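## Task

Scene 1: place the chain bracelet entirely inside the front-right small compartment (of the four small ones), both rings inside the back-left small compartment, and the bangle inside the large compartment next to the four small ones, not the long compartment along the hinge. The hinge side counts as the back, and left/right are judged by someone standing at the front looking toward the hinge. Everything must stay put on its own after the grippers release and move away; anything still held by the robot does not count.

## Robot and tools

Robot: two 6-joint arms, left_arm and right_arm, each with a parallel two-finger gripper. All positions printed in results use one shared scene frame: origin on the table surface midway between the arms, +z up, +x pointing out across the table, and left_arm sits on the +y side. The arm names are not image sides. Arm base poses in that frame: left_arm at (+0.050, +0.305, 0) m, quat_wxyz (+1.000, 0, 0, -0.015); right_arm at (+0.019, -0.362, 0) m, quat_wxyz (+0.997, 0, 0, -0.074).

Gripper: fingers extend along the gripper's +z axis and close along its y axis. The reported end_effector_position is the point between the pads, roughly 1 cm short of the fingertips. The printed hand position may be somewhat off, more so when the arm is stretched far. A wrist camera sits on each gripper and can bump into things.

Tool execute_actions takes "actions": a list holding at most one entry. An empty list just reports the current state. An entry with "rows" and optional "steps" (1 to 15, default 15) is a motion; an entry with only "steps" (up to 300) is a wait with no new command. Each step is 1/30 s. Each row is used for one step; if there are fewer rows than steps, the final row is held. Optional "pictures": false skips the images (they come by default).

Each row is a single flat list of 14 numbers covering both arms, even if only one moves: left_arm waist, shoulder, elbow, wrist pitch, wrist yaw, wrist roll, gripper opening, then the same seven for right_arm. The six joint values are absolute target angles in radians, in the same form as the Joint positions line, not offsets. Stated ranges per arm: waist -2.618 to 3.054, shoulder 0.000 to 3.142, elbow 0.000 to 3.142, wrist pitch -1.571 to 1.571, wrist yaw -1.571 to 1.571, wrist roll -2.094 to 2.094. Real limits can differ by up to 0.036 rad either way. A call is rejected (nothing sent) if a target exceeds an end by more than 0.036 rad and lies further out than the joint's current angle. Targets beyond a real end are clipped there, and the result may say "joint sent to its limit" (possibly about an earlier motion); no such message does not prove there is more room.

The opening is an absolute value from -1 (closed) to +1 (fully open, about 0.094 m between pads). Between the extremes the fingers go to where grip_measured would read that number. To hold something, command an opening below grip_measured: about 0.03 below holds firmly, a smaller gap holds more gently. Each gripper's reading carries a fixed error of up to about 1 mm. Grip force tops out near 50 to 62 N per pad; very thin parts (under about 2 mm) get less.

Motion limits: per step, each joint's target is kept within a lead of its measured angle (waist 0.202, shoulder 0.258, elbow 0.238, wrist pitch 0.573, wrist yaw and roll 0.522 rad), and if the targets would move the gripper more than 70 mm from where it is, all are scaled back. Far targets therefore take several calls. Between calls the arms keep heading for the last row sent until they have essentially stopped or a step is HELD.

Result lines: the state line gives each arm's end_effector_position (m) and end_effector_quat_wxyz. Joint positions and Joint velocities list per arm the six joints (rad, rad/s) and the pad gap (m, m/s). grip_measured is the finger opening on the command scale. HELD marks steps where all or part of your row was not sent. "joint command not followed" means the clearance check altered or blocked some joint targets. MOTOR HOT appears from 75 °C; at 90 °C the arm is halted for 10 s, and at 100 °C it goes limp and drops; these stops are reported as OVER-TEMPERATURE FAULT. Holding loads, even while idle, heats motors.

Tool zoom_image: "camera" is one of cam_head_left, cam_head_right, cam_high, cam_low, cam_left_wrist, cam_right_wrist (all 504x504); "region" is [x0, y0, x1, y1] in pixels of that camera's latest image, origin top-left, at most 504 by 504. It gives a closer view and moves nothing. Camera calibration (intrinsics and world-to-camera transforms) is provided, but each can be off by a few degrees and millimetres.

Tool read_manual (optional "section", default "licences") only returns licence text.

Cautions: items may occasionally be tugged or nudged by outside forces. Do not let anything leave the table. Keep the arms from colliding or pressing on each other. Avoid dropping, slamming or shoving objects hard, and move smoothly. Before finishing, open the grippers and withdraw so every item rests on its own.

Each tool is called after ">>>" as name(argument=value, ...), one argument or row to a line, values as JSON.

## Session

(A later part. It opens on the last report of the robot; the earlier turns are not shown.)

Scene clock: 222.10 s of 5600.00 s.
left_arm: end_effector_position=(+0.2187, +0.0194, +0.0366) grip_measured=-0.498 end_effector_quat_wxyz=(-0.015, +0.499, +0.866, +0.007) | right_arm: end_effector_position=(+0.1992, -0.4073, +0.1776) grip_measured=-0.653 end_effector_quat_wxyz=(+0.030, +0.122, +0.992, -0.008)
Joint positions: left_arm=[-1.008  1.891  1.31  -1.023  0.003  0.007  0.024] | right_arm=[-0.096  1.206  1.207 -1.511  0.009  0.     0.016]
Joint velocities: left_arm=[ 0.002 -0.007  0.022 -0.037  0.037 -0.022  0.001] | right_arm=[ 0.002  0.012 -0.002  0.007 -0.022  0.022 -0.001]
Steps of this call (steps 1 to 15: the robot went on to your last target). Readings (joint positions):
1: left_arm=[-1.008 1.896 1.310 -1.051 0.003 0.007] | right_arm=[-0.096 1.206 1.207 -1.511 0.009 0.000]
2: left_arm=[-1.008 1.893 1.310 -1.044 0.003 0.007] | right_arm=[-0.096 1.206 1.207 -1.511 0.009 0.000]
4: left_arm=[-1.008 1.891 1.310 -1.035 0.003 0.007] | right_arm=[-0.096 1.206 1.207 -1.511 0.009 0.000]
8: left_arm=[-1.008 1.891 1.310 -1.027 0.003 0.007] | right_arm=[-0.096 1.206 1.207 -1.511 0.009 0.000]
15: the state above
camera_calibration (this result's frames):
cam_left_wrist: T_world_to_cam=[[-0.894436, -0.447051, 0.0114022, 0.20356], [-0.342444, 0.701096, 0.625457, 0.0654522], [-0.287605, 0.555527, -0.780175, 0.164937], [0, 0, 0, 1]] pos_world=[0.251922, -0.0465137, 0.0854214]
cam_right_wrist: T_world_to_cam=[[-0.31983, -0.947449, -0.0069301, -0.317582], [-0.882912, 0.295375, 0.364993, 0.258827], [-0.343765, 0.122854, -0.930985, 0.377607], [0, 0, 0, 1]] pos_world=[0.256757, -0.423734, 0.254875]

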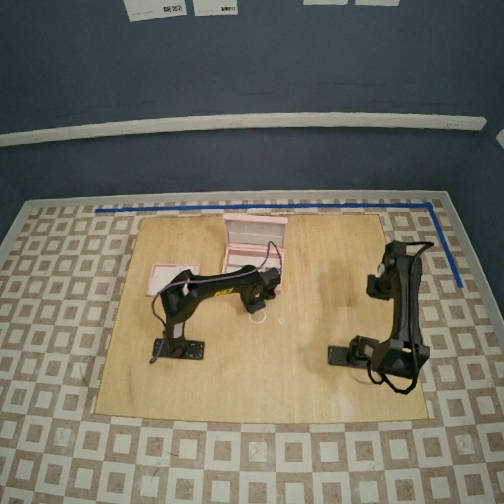

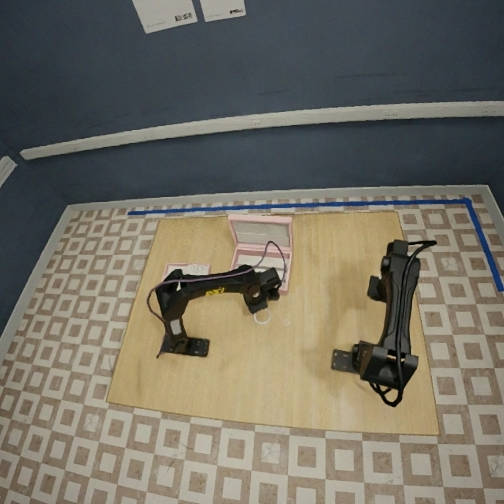

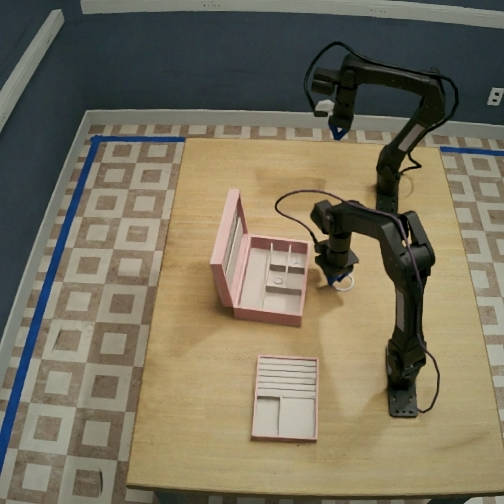

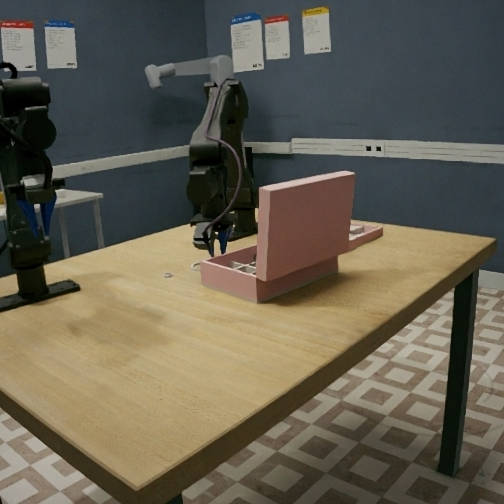

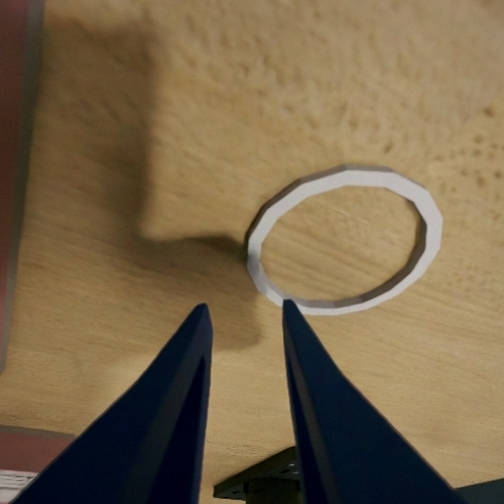

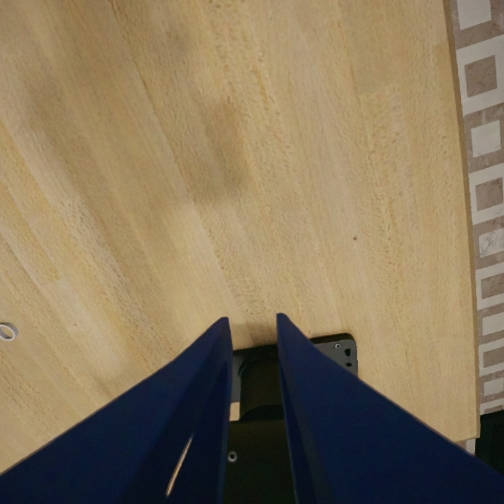

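>>> execute_actions(
  actions=[
    {"rows":[[-1.03,1.89,1.29,-0.97,0,0,-0.5,-0.1,1.2,1.2,-1.5,0,0,-0.65],[-1.03,1.89,1.28,-0.95,0,0,-0.5,-0.1,1.2,1.2,-1.5,0,0,-0.65],[-1.03,1.895,1.27,-0.94,0,0,-0.5,-0.1,1.2,1.2,-1.5,0,0,-0.65],[-1.03,1.9,1.26,-0.92,0,0,-0.5,-0.1,1.2,1.2,-1.5,0,0,-0.65],[-1.03,1.91,1.25,-0.9,0,0,-0.5,-0.1,1.2,1.2,-1.5,0,0,-0.65],[-1.03,1.922,1.235,-0.89,0,0,-0.5,-0.1,1.2,1.2,-1.5,0,0,-0.65]],"steps":15},
  ],
  pictures=false,
)

>>> execute_actions(
  actions=[
    {"steps":15},
  ],
)

Scene clock: 229.37 s of 5600.00 s.
left_arm: end_effector_position=(+0.2168, +0.0149, +0.0145) grip_measured=-0.498 end_effector_quat_wxyz=(-0.006, +0.504, +0.863, +0.002) | right_arm: end_effector_position=(+0.1992, -0.4073, +0.1776) grip_measured=-0.653 end_effector_quat_wxyz=(+0.030, +0.122, +0.992, -0.008)
Joint positions: left_arm=[-1.02   1.915  1.248 -0.918  0.002  0.007  0.024] | right_arm=[-0.096  1.206  1.207 -1.511  0.009  0.     0.016]
Joint velocities: left_arm=[-0.002 -0.007 -0.027  0.066 -0.022 -0.037  0.001] | right_arm=[-0.002 -0.007 -0.007  0.037 -0.066 -0.022 -0.001]
Steps of this call (steps 1 to 15: the robot went on to your last target; steps 16 to 90: nothing new was sent; then 3.77 s passed at rest; steps 91 to 105: all 15 steps of this action). Readings (joint positions):
91: left_arm=[-1.009 1.891 1.310 -1.020 0.003 0.007] | right_arm=[-0.096 1.206 1.207 -1.511 0.009 0.000]
92: left_arm=[-1.011 1.891 1.308 -1.010 0.003 0.007] | right_arm=[-0.096 1.206 1.207 -1.511 0.009 0.000]
94: left_arm=[-1.016 1.891 1.297 -0.985 0.003 0.007] | right_arm=[-0.096 1.206 1.207 -1.511 0.009 0.000]
98: left_arm=[-1.020 1.900 1.260 -0.939 0.003 0.007] | right_arm=[-0.096 1.206 1.207 -1.511 0.009 0.000]
105: the state above

Scene clock: 229.87 s of 5600.00 s.
left_arm: end_effector_position=(+0.2171, +0.0144, +0.0145) grip_measured=-0.498 end_effector_quat_wxyz=(-0.005, +0.504, +0.863, +0.002) | right_arm: end_effector_position=(+0.1992, -0.4073, +0.1776) grip_measured=-0.653 end_effector_quat_wxyz=(+0.030, +0.122, +0.992, -0.008)
Joint positions: left_arm=[-1.02   1.915  1.248 -0.915  0.002  0.007  0.024] | right_arm=[-0.096  1.206  1.207 -1.511  0.009  0.     0.016]
Joint velocities: left_arm=[ 0.007  0.007  0.007 -0.037  0.007 -0.037 -0.002] | right_arm=[ 0.017 -0.007 -0.002  0.022  0.037 -0.007  0.   ]
Steps of this call (steps 1 to 15: the robot went on to your last target). Readings (joint positions):
1: left_arm=[-1.020 1.915 1.248 -0.917 0.002 0.007] | right_arm=[-0.096 1.206 1.207 -1.511 0.009 0.000]
2: left_arm=[-1.020 1.915 1.248 -0.916 0.002 0.007] | right_arm=[-0.096 1.206 1.207 -1.511 0.009 0.000]
4: left_arm=[-1.020 1.915 1.248 -0.916 0.002 0.007] | right_arm=[-0.096 1.206 1.207 -1.511 0.009 0.000]
8: left_arm=[-1.020 1.915 1.248 -0.916 0.002 0.007] | right_arm=[-0.096 1.206 1.207 -1.511 0.009 0.000]
15: the state above
All arms were judged still, so your last target was given up. Only a new action makes them travel on or press farther. Fingers that are still opening or closing keep moving.
camera_calibration (this result's frames):
cam_left_wrist: T_world_to_cam=[[-0.899786, -0.43623, 0.00945136, 0.201193], [-0.341341, 0.717227, 0.607513, 0.082066], [-0.271794, 0.543405, -0.794254, 0.146933], [0, 0, 0, 1]] pos_world=[0.248979, -0.0509373, 0.064944]
cam_right_wrist: T_world_to_cam=[[-0.31983, -0.947449, -0.0069301, -0.317582], [-0.882912, 0.295375, 0.364993, 0.258827], [-0.343765, 0.122854, -0.930985, 0.377607], [0, 0, 0, 1]] pos_world=[0.256757, -0.423734, 0.254875]

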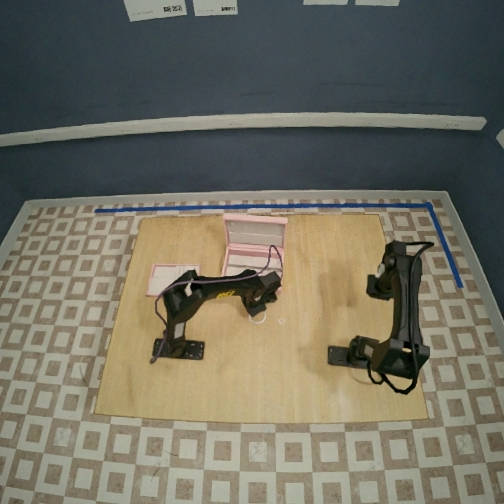

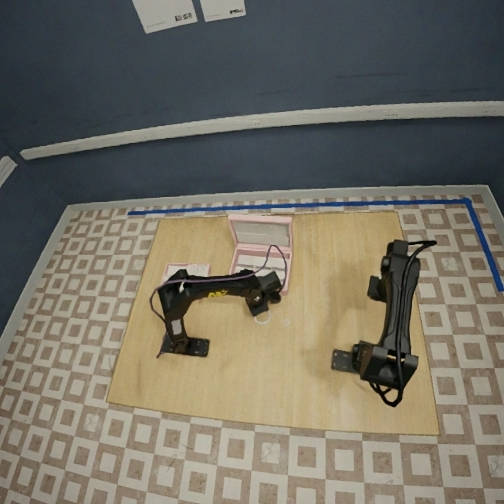

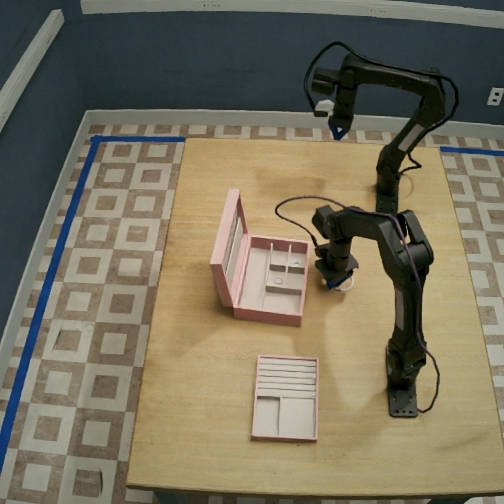

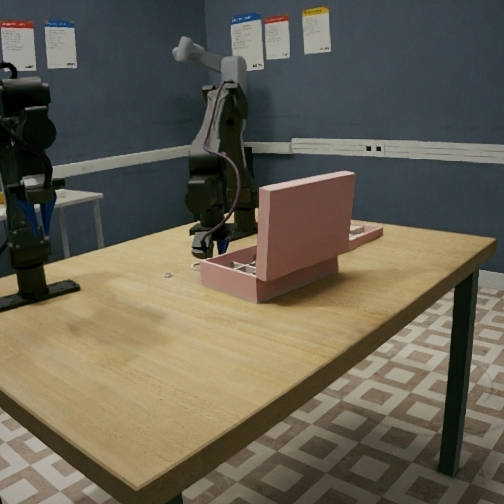

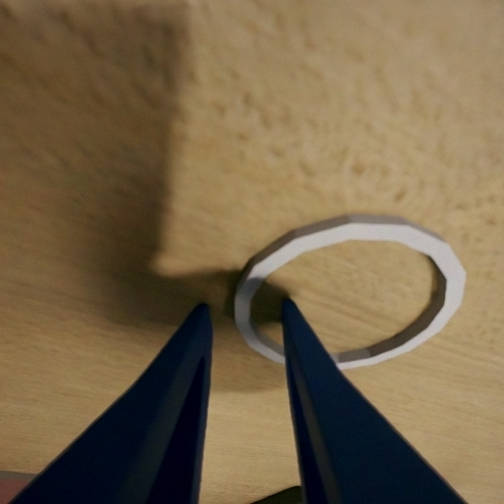

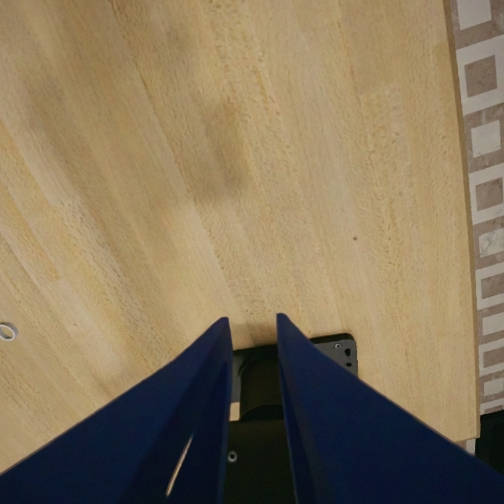

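>>> execute_actions(
  actions=[
    {"rows":[[-1.02,1.93,1.24,-0.9,0,0,-0.6,-0.1,1.2,1.2,-1.5,0,0,-0.65],[-1.02,1.93,1.24,-0.9,0,0,-0.7,-0.1,1.2,1.2,-1.5,0,0,-0.65],[-1.02,1.93,1.24,-0.9,0,0,-0.8,-0.1,1.2,1.2,-1.5,0,0,-0.65],[-1.02,1.93,1.24,-0.9,0,0,-0.88,-0.1,1.2,1.2,-1.5,0,0,-0.65],[-1.02,1.93,1.24,-0.9,0,0,-0.94,-0.1,1.2,1.2,-1.5,0,0,-0.65]],"steps":15},
  ],
  pictures=false,
)

>>> execute_actions(
  actions=[
    {"rows":[[-1.02,1.9,1.26,-0.94,0,0,-0.94,-0.1,1.2,1.2,-1.5,0,0,-0.65],[-1.02,1.88,1.29,-0.99,0,0,-0.94,-0.1,1.2,1.2,-1.5,0,0,-0.65],[-1.02,1.86,1.32,-1.04,0,0,-0.94,-0.1,1.2,1.2,-1.5,0,0,-0.65],[-1.02,1.84,1.35,-1.09,0,0,-0.94,-0.1,1.2,1.2,-1.5,0,0,-0.65],[-1.02,1.82,1.38,-1.14,0,0,-0.94,-0.1,1.2,1.2,-1.5,0,0,-0.65],[-1.02,1.8,1.41,-1.19,0,0,-0.94,-0.1,1.2,1.2,-1.5,0,0,-0.65],[-1.02,1.78,1.44,-1.24,0,0,-0.94,-0.1,1.2,1.2,-1.5,0,0,-0.65],[-1.02,1.76,1.47,-1.29,0,0,-0.94,-0.1,1.2,1.2,-1.5,0,0,-0.65],[-1.02,1.74,1.5,-1.34,0,0,-0.94,-0.1,1.2,1.2,-1.5,0,0,-0.65],[-1.02,1.72,1.53,-1.39,0,0,-0.94,-0.1,1.2,1.2,-1.5,0,0,-0.65],[-1.02,1.7,1.56,-1.44,0,0,-0.94,-0.1,1.2,1.2,-1.5,0,0,-0.65]],"steps":15},
  ],
)

Scene clock: 240.33 s of 5600.00 s.
left_arm: end_effector_position=(+0.2171, +0.0143, +0.0145) grip_measured=-0.931 end_effector_quat_wxyz=(-0.005, +0.504, +0.863, +0.002) | right_arm: end_effector_position=(+0.1992, -0.4073, +0.1776) grip_measured=-0.653 end_effector_quat_wxyz=(+0.030, +0.122, +0.992, -0.008)
Joint positions: left_arm=[-1.02   1.915  1.248 -0.915  0.002  0.007  0.003] | right_arm=[-0.096  1.206  1.207 -1.511  0.009  0.     0.016]
Joint velocities: left_arm=[ 0.017 -0.002 -0.017 -0.095 -0.037  0.022 -0.001] | right_arm=[-0.002 -0.002 -0.012 -0.007 -0.007  0.007 -0.   ]
Steps of this call (steps 1 to 90: nothing new was sent; then 6.97 s passed at rest; steps 91 to 105: all 15 steps of this action). Readings (joint positions):
91: left_arm=[-1.020 1.915 1.248 -0.915 0.002 0.007] | right_arm=[-0.096 1.206 1.207 -1.511 0.009 0.000]
92: left_arm=[-1.020 1.915 1.248 -0.915 0.002 0.007] | right_arm=[-0.096 1.206 1.207 -1.511 0.009 0.000]
94: left_arm=[-1.020 1.915 1.248 -0.915 0.002 0.007] | right_arm=[-0.096 1.206 1.207 -1.511 0.009 0.000]
98: left_arm=[-1.020 1.915 1.248 -0.915 0.002 0.007] | right_arm=[-0.096 1.206 1.207 -1.511 0.009 0.000]
105: the state above

Scene clock: 240.83 s of 5600.00 s.
left_arm: end_effector_position=(+0.2128, +0.0218, +0.1589) grip_measured=-0.931 end_effector_quat_wxyz=(+0.043, +0.504, +0.862, -0.026) | right_arm: end_effector_position=(+0.1992, -0.4073, +0.1776) grip_measured=-0.653 end_effector_quat_wxyz=(+0.030, +0.122, +0.992, -0.008)
Joint positions: left_arm=[-1.02   1.691  1.552 -1.332  0.002  0.007  0.003] | right_arm=[-0.096  1.206  1.207 -1.511  0.009  0.     0.016]
Joint velocities: left_arm=[-0.007 -0.291  0.129 -0.535 -0.037 -0.007 -0.001] | right_arm=[-0.002  0.017 -0.007 -0.022  0.007 -0.037 -0.001]
Steps of this call (steps 1 to 15: all 15 steps of this action). Readings (joint positions):
1: left_arm=[-1.020 1.915 1.248 -0.915 0.002 0.007] | right_arm=[-0.096 1.206 1.207 -1.511 0.009 0.000]
2: left_arm=[-1.020 1.915 1.251 -0.922 0.002 0.007] | right_arm=[-0.096 1.206 1.207 -1.511 0.009 0.000]
4: left_arm=[-1.020 1.911 1.272 -0.968 0.002 0.007] | right_arm=[-0.096 1.206 1.207 -1.511 0.009 0.000]
8: left_arm=[-1.020 1.852 1.376 -1.110 0.002 0.007] | right_arm=[-0.096 1.206 1.207 -1.511 0.009 0.000]
15: the state above
camera_calibration (this result's frames):
cam_left_wrist: T_world_to_cam=[[-0.900095, -0.43569, 0.00183216, 0.200503], [-0.372175, 0.771053, 0.516684, 0.0073419], [-0.226527, 0.464383, -0.856174, 0.25838], [0, 0, 0, 1]] pos_world=[0.241734, -0.0382909, 0.217057]
cam_right_wrist: T_world_to_cam=[[-0.31983, -0.947449, -0.0069301, -0.317582], [-0.882912, 0.295375, 0.364993, 0.258827], [-0.343765, 0.122854, -0.930985, 0.377607], [0, 0, 0, 1]] pos_world=[0.256757, -0.423734, 0.254875]

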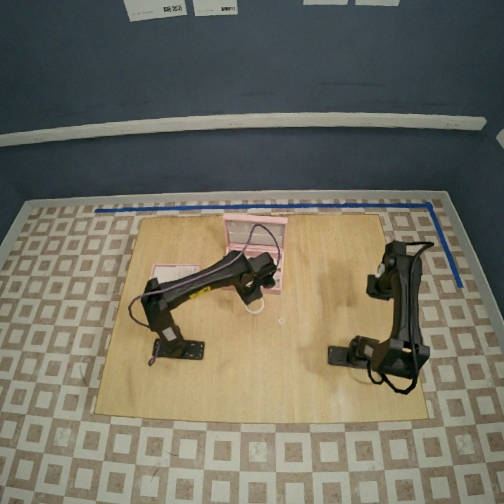

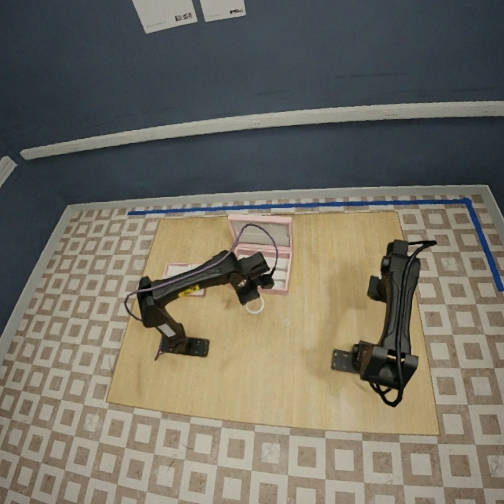

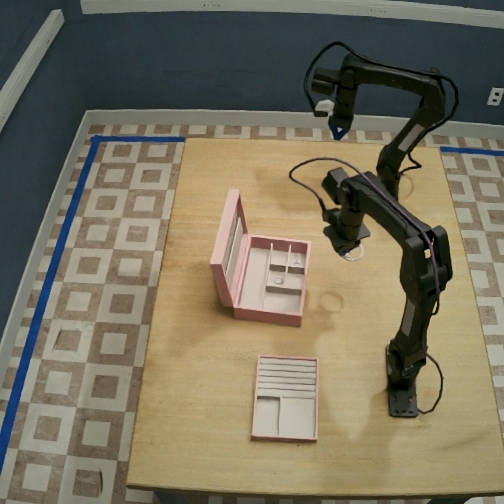

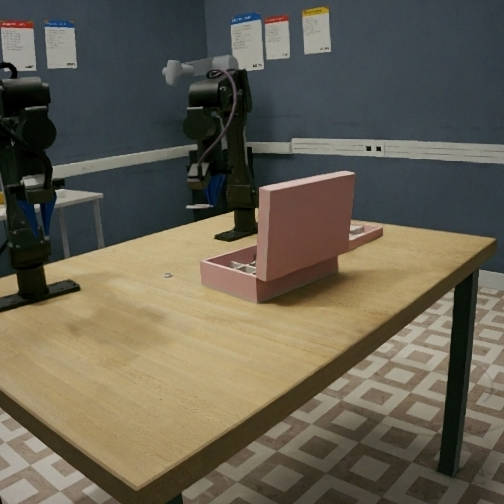

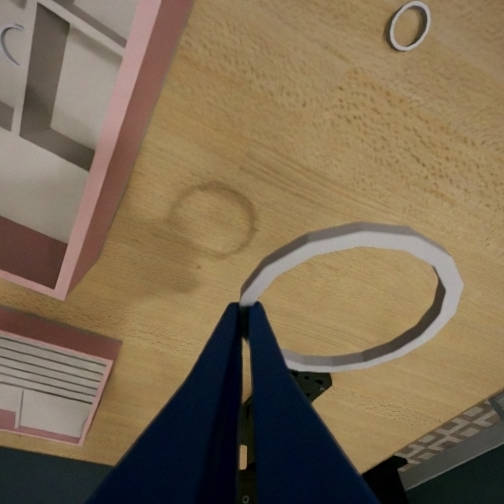

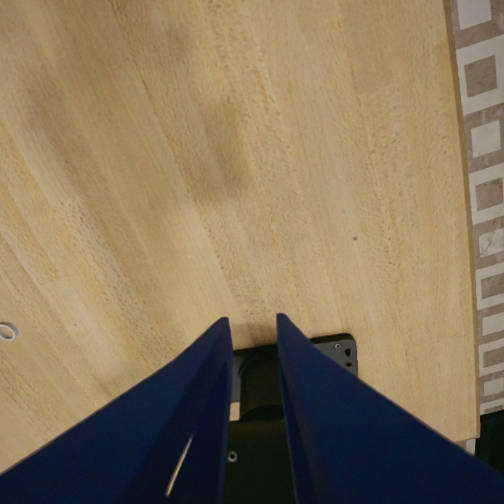

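>>> execute_actions(
  actions=[
    {"rows":[[-0.95,1.7,1.58,-1.45,0,0.3,-0.94,-0.1,1.2,1.2,-1.5,0,0,-0.65],[-0.92,1.7,1.58,-1.45,0,0.5,-0.94,-0.1,1.2,1.2,-1.5,0,0,-0.65],[-0.89,1.72,1.6,-1.45,0,0.7,-0.94,-0.1,1.2,1.2,-1.5,0,0,-0.65],[-0.86,1.74,1.62,-1.45,0,0.9,-0.94,-0.1,1.2,1.2,-1.5,0,0,-0.65],[-0.83,1.76,1.64,-1.45,0,1.1,-0.94,-0.1,1.2,1.2,-1.5,0,0,-0.65],[-0.8,1.78,1.66,-1.45,0,1.3,-0.94,-0.1,1.2,1.2,-1.5,0,0,-0.65],[-0.77,1.8,1.68,-1.45,0,1.5,-0.94,-0.1,1.2,1.2,-1.5,0,0,-0.65],[-0.74,1.82,1.7,-1.45,0,1.7,-0.94,-0.1,1.2,1.2,-1.5,0,0,-0.65],[-0.71,1.84,1.72,-1.45,0,2,-0.94,-0.1,1.2,1.2,-1.5,0,0,-0.65],[-0.68,1.86,1.74,-1.45,0,2,-0.94,-0.1,1.2,1.2,-1.5,0,0,-0.65],[-0.65,1.88,1.76,-1.45,0,2,-0.94,-0.1,1.2,1.2,-1.5,0,0,-0.65],[-0.63,1.9,1.78,-1.45,0,2,-0.94,-0.1,1.2,1.2,-1.5,0,0,-0.65]],"steps":15},
  ],
  pictures=false,
)

>>> execute_actions(
  actions=[
    {"rows":[[-0.605,1.93,1.8,-1.43,0,2,-0.94,-0.1,1.2,1.2,-1.5,0,0,-0.65],[-0.605,1.96,1.82,-1.42,0,2,-0.94,-0.1,1.2,1.2,-1.5,0,0,-0.65],[-0.605,1.99,1.84,-1.4,0,2,-0.94,-0.1,1.2,1.2,-1.5,0,0,-0.65],[-0.605,2.02,1.86,-1.39,0,2,-0.94,-0.1,1.2,1.2,-1.5,0,0,-0.65],[-0.605,2.04,1.88,-1.37,0,2,-0.94,-0.1,1.2,1.2,-1.5,0,0,-0.65],[-0.605,2.07,1.9,-1.355,0,2,-0.94,-0.1,1.2,1.2,-1.5,0,0,-0.65]],"steps":15},
  ],
  pictures=false,
)

>>> execute_actions(
  actions=[
    {"steps":15},
  ],
)

Scene clock: 256.53 s of 5600.00 s.
left_arm: end_effector_position=(+0.3293, +0.0919, +0.1425) grip_measured=-0.931 end_effector_quat_wxyz=(-0.008, +0.865, +0.501, -0.001) | right_arm: end_effector_position=(+0.1992, -0.4073, +0.1776) grip_measured=-0.653 end_effector_quat_wxyz=(+0.030, +0.122, +0.992, -0.008)
Joint positions: left_arm=[-0.626  1.897  1.745 -1.434 -0.004  1.434  0.003] | right_arm=[-0.096  1.206  1.207 -1.511  0.009  0.     0.016]
Joint velocities: left_arm=[ 0.237  0.164  0.012  0.022 -0.095  2.806 -0.   ] | right_arm=[-0.012 -0.017  0.012 -0.022 -0.081  0.066 -0.001]
Steps of this call (steps 1 to 30: the robot went on to your last target; steps 31 to 90: nothing new was sent; then 12.20 s passed at rest; steps 91 to 105: all 15 steps of this action). Readings (joint positions):
91: left_arm=[-1.013 1.691 1.554 -1.421 0.005 0.055] | right_arm=[-0.096 1.206 1.207 -1.511 0.009 0.000]
92: left_arm=[-0.997 1.691 1.554 -1.422 0.007 0.136] | right_arm=[-0.096 1.206 1.207 -1.511 0.009 0.000]
94: left_arm=[-0.939 1.701 1.566 -1.431 0.008 0.335] | right_arm=[-0.096 1.206 1.207 -1.511 0.009 0.000]
98: left_arm=[-0.799 1.769 1.642 -1.437 0.005 0.735] | right_arm=[-0.096 1.206 1.207 -1.511 0.009 0.000]
105: the state above

Scene clock: 257.03 s of 5600.00 s.
left_arm: end_effector_position=(+0.3704, +0.0677, +0.1083) grip_measured=-0.931 end_effector_quat_wxyz=(-0.003, +0.965, +0.260, +0.000) | right_arm: end_effector_position=(+0.1992, -0.4073, +0.1776) grip_measured=-0.653 end_effector_quat_wxyz=(+0.030, +0.122, +0.992, -0.008)
Joint positions: left_arm=[-0.612  2.079  1.869 -1.365 -0.005  1.972  0.003] | right_arm=[-0.096  1.206  1.207 -1.511  0.009  0.     0.016]
Joint velocities: left_arm=[ 0.007 -0.002  0.007 -0.037 -0.051  0.11   0.   ] | right_arm=[ 0.007 -0.002 -0.012 -0.022 -0.037 -0.007 -0.001]
Steps of this call (steps 1 to 15: all 15 steps of this action). Readings (joint positions):
1: left_arm=[-0.619 1.905 1.748 -1.435 -0.005 1.534] | right_arm=[-0.096 1.206 1.207 -1.511 0.009 0.000]
2: left_arm=[-0.615 1.916 1.760 -1.435 -0.005 1.625] | right_arm=[-0.096 1.206 1.207 -1.511 0.009 0.000]
4: left_arm=[-0.612 1.953 1.801 -1.432 -0.005 1.758] | right_arm=[-0.096 1.206 1.207 -1.511 0.009 0.000]
8: left_arm=[-0.612 2.043 1.868 -1.386 -0.005 1.896] | right_arm=[-0.096 1.206 1.207 -1.511 0.009 0.000]
15: the state above

Scene clock: 257.53 s of 5600.00 s.
left_arm: end_effector_position=(+0.3704, +0.0677, +0.1083) grip_measured=-0.931 end_effector_quat_wxyz=(-0.003, +0.968, +0.251, +0.000) | right_arm: end_effector_position=(+0.1992, -0.4073, +0.1776) grip_measured=-0.653 end_effector_quat_wxyz=(+0.030, +0.122, +0.992, -0.008)
Joint positions: left_arm=[-0.612  2.079  1.869 -1.365 -0.005  1.991  0.003] | right_arm=[-0.096  1.206  1.207 -1.511  0.009  0.     0.016]
Joint velocities: left_arm=[ 0.012  0.002  0.002  0.066  0.037 -0.007 -0.001] | right_arm=[-0.002  0.007 -0.002 -0.051 -0.022 -0.095 -0.001]
Steps of this call (steps 1 to 15: the robot went on to your last target). Readings (joint positions):
1: left_arm=[-0.612 2.079 1.869 -1.365 -0.005 1.976] | right_arm=[-0.096 1.206 1.207 -1.511 0.009 0.000]
2: left_arm=[-0.612 2.079 1.869 -1.365 -0.005 1.979] | right_arm=[-0.096 1.206 1.207 -1.511 0.009 0.000]
4: left_arm=[-0.612 2.079 1.869 -1.365 -0.005 1.984] | right_arm=[-0.096 1.206 1.207 -1.511 0.009 0.000]
8: left_arm=[-0.612 2.079 1.869 -1.365 -0.005 1.988] | right_arm=[-0.096 1.206 1.207 -1.511 0.009 0.000]
15: the state above
camera_calibration (this result's frames):
cam_left_wrist: T_world_to_cam=[[-0.431215, 0.902154, 0.0131063, 0.09698], [0.724509, 0.337573, 0.600942, -0.329168], [0.537718, 0.268631, -0.799185, -0.0465638], [0, 0, 0, 1]] pos_world=[0.305342, 0.0361358, 0.159327]
cam_right_wrist: T_world_to_cam=[[-0.31983, -0.947449, -0.0069301, -0.317582], [-0.882912, 0.295375, 0.364993, 0.258827], [-0.343765, 0.122854, -0.930985, 0.377607], [0, 0, 0, 1]] pos_world=[0.256757, -0.423734, 0.254875]

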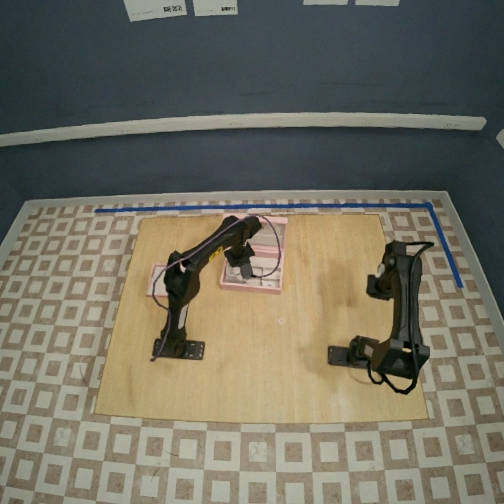

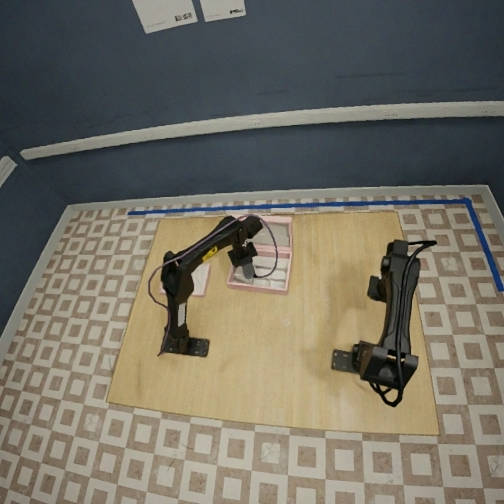

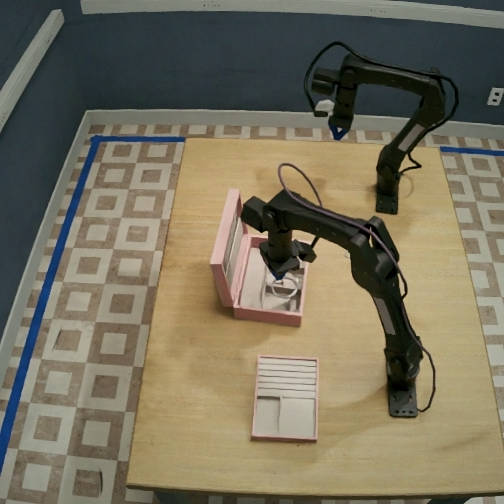

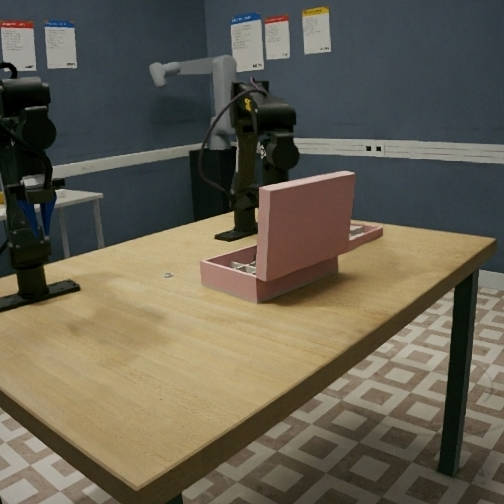

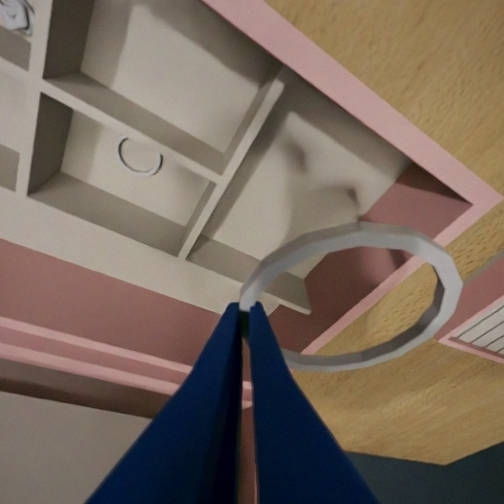

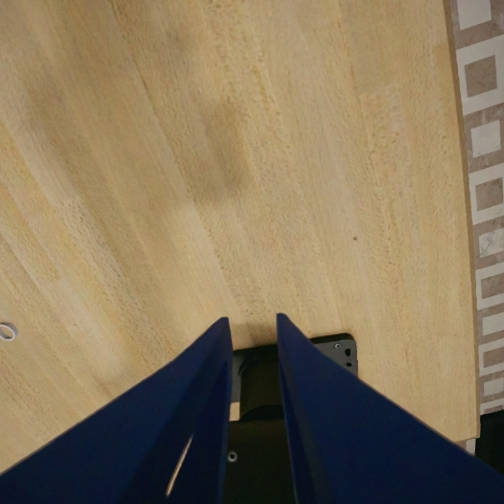

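>>> execute_actions(
  actions=[
    {"rows":[[-0.605,2.09,1.85,-1.33,0,2,-0.94,-0.1,1.2,1.2,-1.5,0,0,-0.65],[-0.605,2.095,1.83,-1.31,0,2,-0.94,-0.1,1.2,1.2,-1.5,0,0,-0.65],[-0.605,2.1,1.81,-1.285,0,2,-0.94,-0.1,1.2,1.2,-1.5,0,0,-0.65],[-0.605,2.1,1.79,-1.26,0,2,-0.94,-0.1,1.2,1.2,-1.5,0,0,-0.65],[-0.605,2.105,1.77,-1.24,0,2,-0.94,-0.1,1.2,1.2,-1.5,0,0,-0.65],[-0.605,2.105,1.75,-1.215,0,2,-0.94,-0.1,1.2,1.2,-1.5,0,0,-0.65],[-0.605,2.11,1.73,-1.19,0,2,-0.94,-0.1,1.2,1.2,-1.5,0,0,-0.65],[-0.605,2.11,1.71,-1.17,0,2,-0.94,-0.1,1.2,1.2,-1.5,0,0,-0.65],[-0.605,2.115,1.69,-1.145,0,2,-0.94,-0.1,1.2,1.2,-1.5,0,0,-0.65],[-0.605,2.115,1.67,-1.12,0,2,-0.94,-0.1,1.2,1.2,-1.5,0,0,-0.65],[-0.605,2.12,1.65,-1.1,0,2,-0.94,-0.1,1.2,1.2,-1.5,0,0,-0.65],[-0.605,2.12,1.63,-1.08,0,2,-0.94,-0.1,1.2,1.2,-1.5,0,0,-0.65],[-0.605,2.12,1.615,-1.065,0,2,-0.94,-0.1,1.2,1.2,-1.5,0,0,-0.65]],"steps":15},
  ],
  pictures=false,
)

>>> execute_actions(
  actions=[
    {"steps":20},
  ],
)

Scene clock: 270.20 s of 5600.00 s.
left_arm: end_effector_position=(+0.3637, +0.0727, +0.0345) grip_measured=-0.931 end_effector_quat_wxyz=(-0.019, +0.968, +0.251, -0.012) | right_arm: end_effector_position=(+0.1992, -0.4073, +0.1776) grip_measured=-0.653 end_effector_quat_wxyz=(+0.030, +0.122, +0.992, -0.008)
Joint positions: left_arm=[-0.612  2.118  1.632 -1.128 -0.005  1.992  0.003] | right_arm=[-0.096  1.206  1.207 -1.511  0.009  0.     0.016]
Joint velocities: left_arm=[-0.007  0.139 -0.237  0.227 -0.066 -0.051  0.001] | right_arm=[ 0.002  0.002  0.022  0.081 -0.051  0.007 -0.   ]
Steps of this call (steps 1 to 15: the robot went on to your last target; steps 16 to 90: nothing new was sent; then 9.17 s passed at rest; steps 91 to 105: all 15 steps of this action). Readings (joint positions):
91: left_arm=[-0.612 2.079 1.869 -1.363 -0.005 1.992] | right_arm=[-0.096 1.206 1.207 -1.511 0.009 0.000]
92: left_arm=[-0.612 2.079 1.865 -1.355 -0.005 1.992] | right_arm=[-0.096 1.206 1.207 -1.511 0.009 0.000]
94: left_arm=[-0.612 2.079 1.844 -1.327 -0.005 1.992] | right_arm=[-0.096 1.206 1.207 -1.511 0.009 0.000]
98: left_arm=[-0.612 2.084 1.762 -1.256 -0.005 1.992] | right_arm=[-0.096 1.206 1.207 -1.511 0.009 0.000]
105: the state above

Scene clock: 270.87 s of 5600.00 s.
left_arm: end_effector_position=(+0.3707, +0.0674, +0.0294) grip_measured=-0.931 end_effector_quat_wxyz=(-0.006, +0.968, +0.251, -0.001) | right_arm: end_effector_position=(+0.1992, -0.4073, +0.1776) grip_measured=-0.653 end_effector_quat_wxyz=(+0.030, +0.122, +0.992, -0.008)
Joint positions: left_arm=[-0.612  2.125  1.623 -1.079 -0.005  1.992  0.003] | right_arm=[-0.096  1.206  1.207 -1.511  0.009  0.     0.016]
Joint velocities: left_arm=[ 0.002 -0.007  0.027  0.022 -0.081 -0.022 -0.001] | right_arm=[ 0.002 -0.012 -0.017  0.051  0.051  0.037 -0.001]
Steps of this call (steps 1 to 20: the robot went on to your last target). Readings (joint positions):
1: left_arm=[-0.612 2.122 1.626 -1.120 -0.005 1.992] | right_arm=[-0.096 1.206 1.207 -1.511 0.009 0.000]
2: left_arm=[-0.612 2.124 1.623 -1.113 -0.005 1.992] | right_arm=[-0.096 1.206 1.207 -1.511 0.009 0.000]
4: left_arm=[-0.612 2.125 1.623 -1.101 -0.005 1.992] | right_arm=[-0.096 1.206 1.207 -1.511 0.009 0.000]
8: left_arm=[-0.612 2.125 1.623 -1.084 -0.005 1.992] | right_arm=[-0.096 1.206 1.207 -1.511 0.009 0.000]
20: the state above
camera_calibration (this result's frames):
cam_left_wrist: T_world_to_cam=[[-0.430455, 0.902429, 0.0181752, 0.0979294], [0.727517, 0.334963, 0.598764, -0.282775], [0.534254, 0.270964, -0.800719, -0.10857], [0, 0, 0, 1]] pos_world=[0.305882, 0.0357636, 0.0806012]
cam_right_wrist: T_world_to_cam=[[-0.31983, -0.947449, -0.0069301, -0.317582], [-0.882912, 0.295375, 0.364993, 0.258827], [-0.343765, 0.122854, -0.930985, 0.377607], [0, 0, 0, 1]] pos_world=[0.256757, -0.423734, 0.254875]

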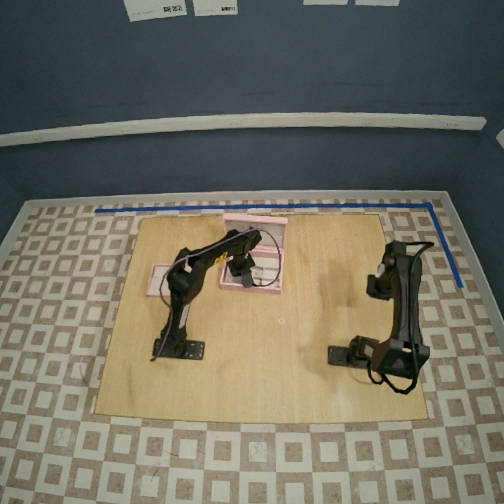

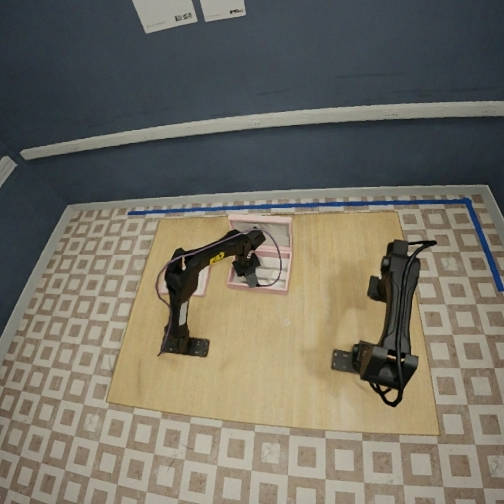

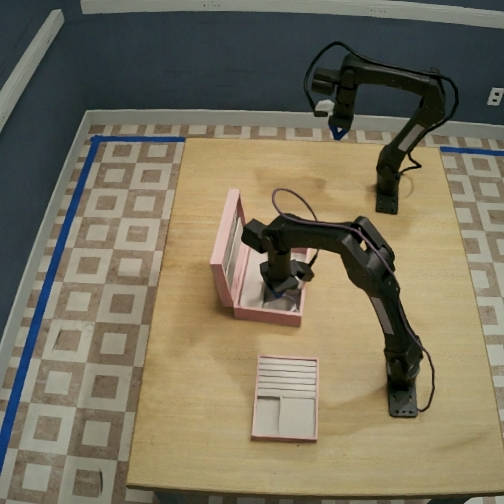

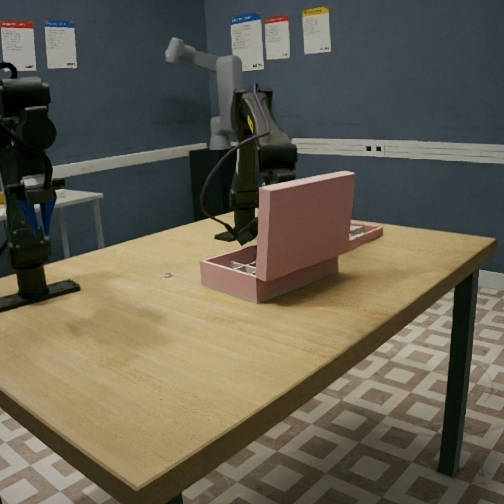

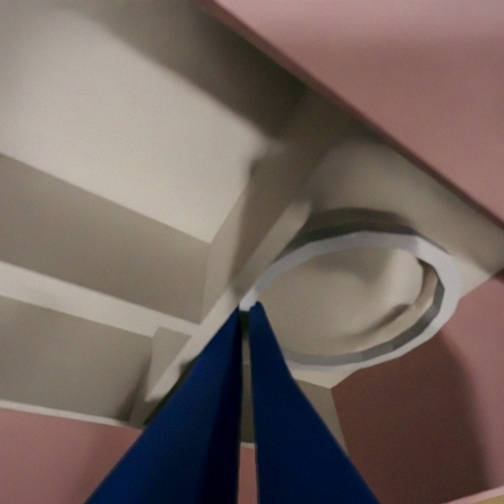

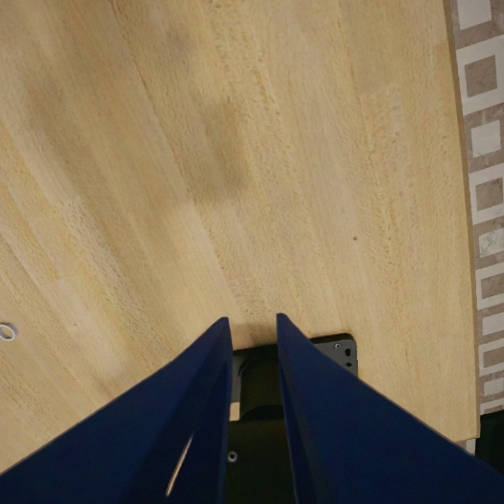

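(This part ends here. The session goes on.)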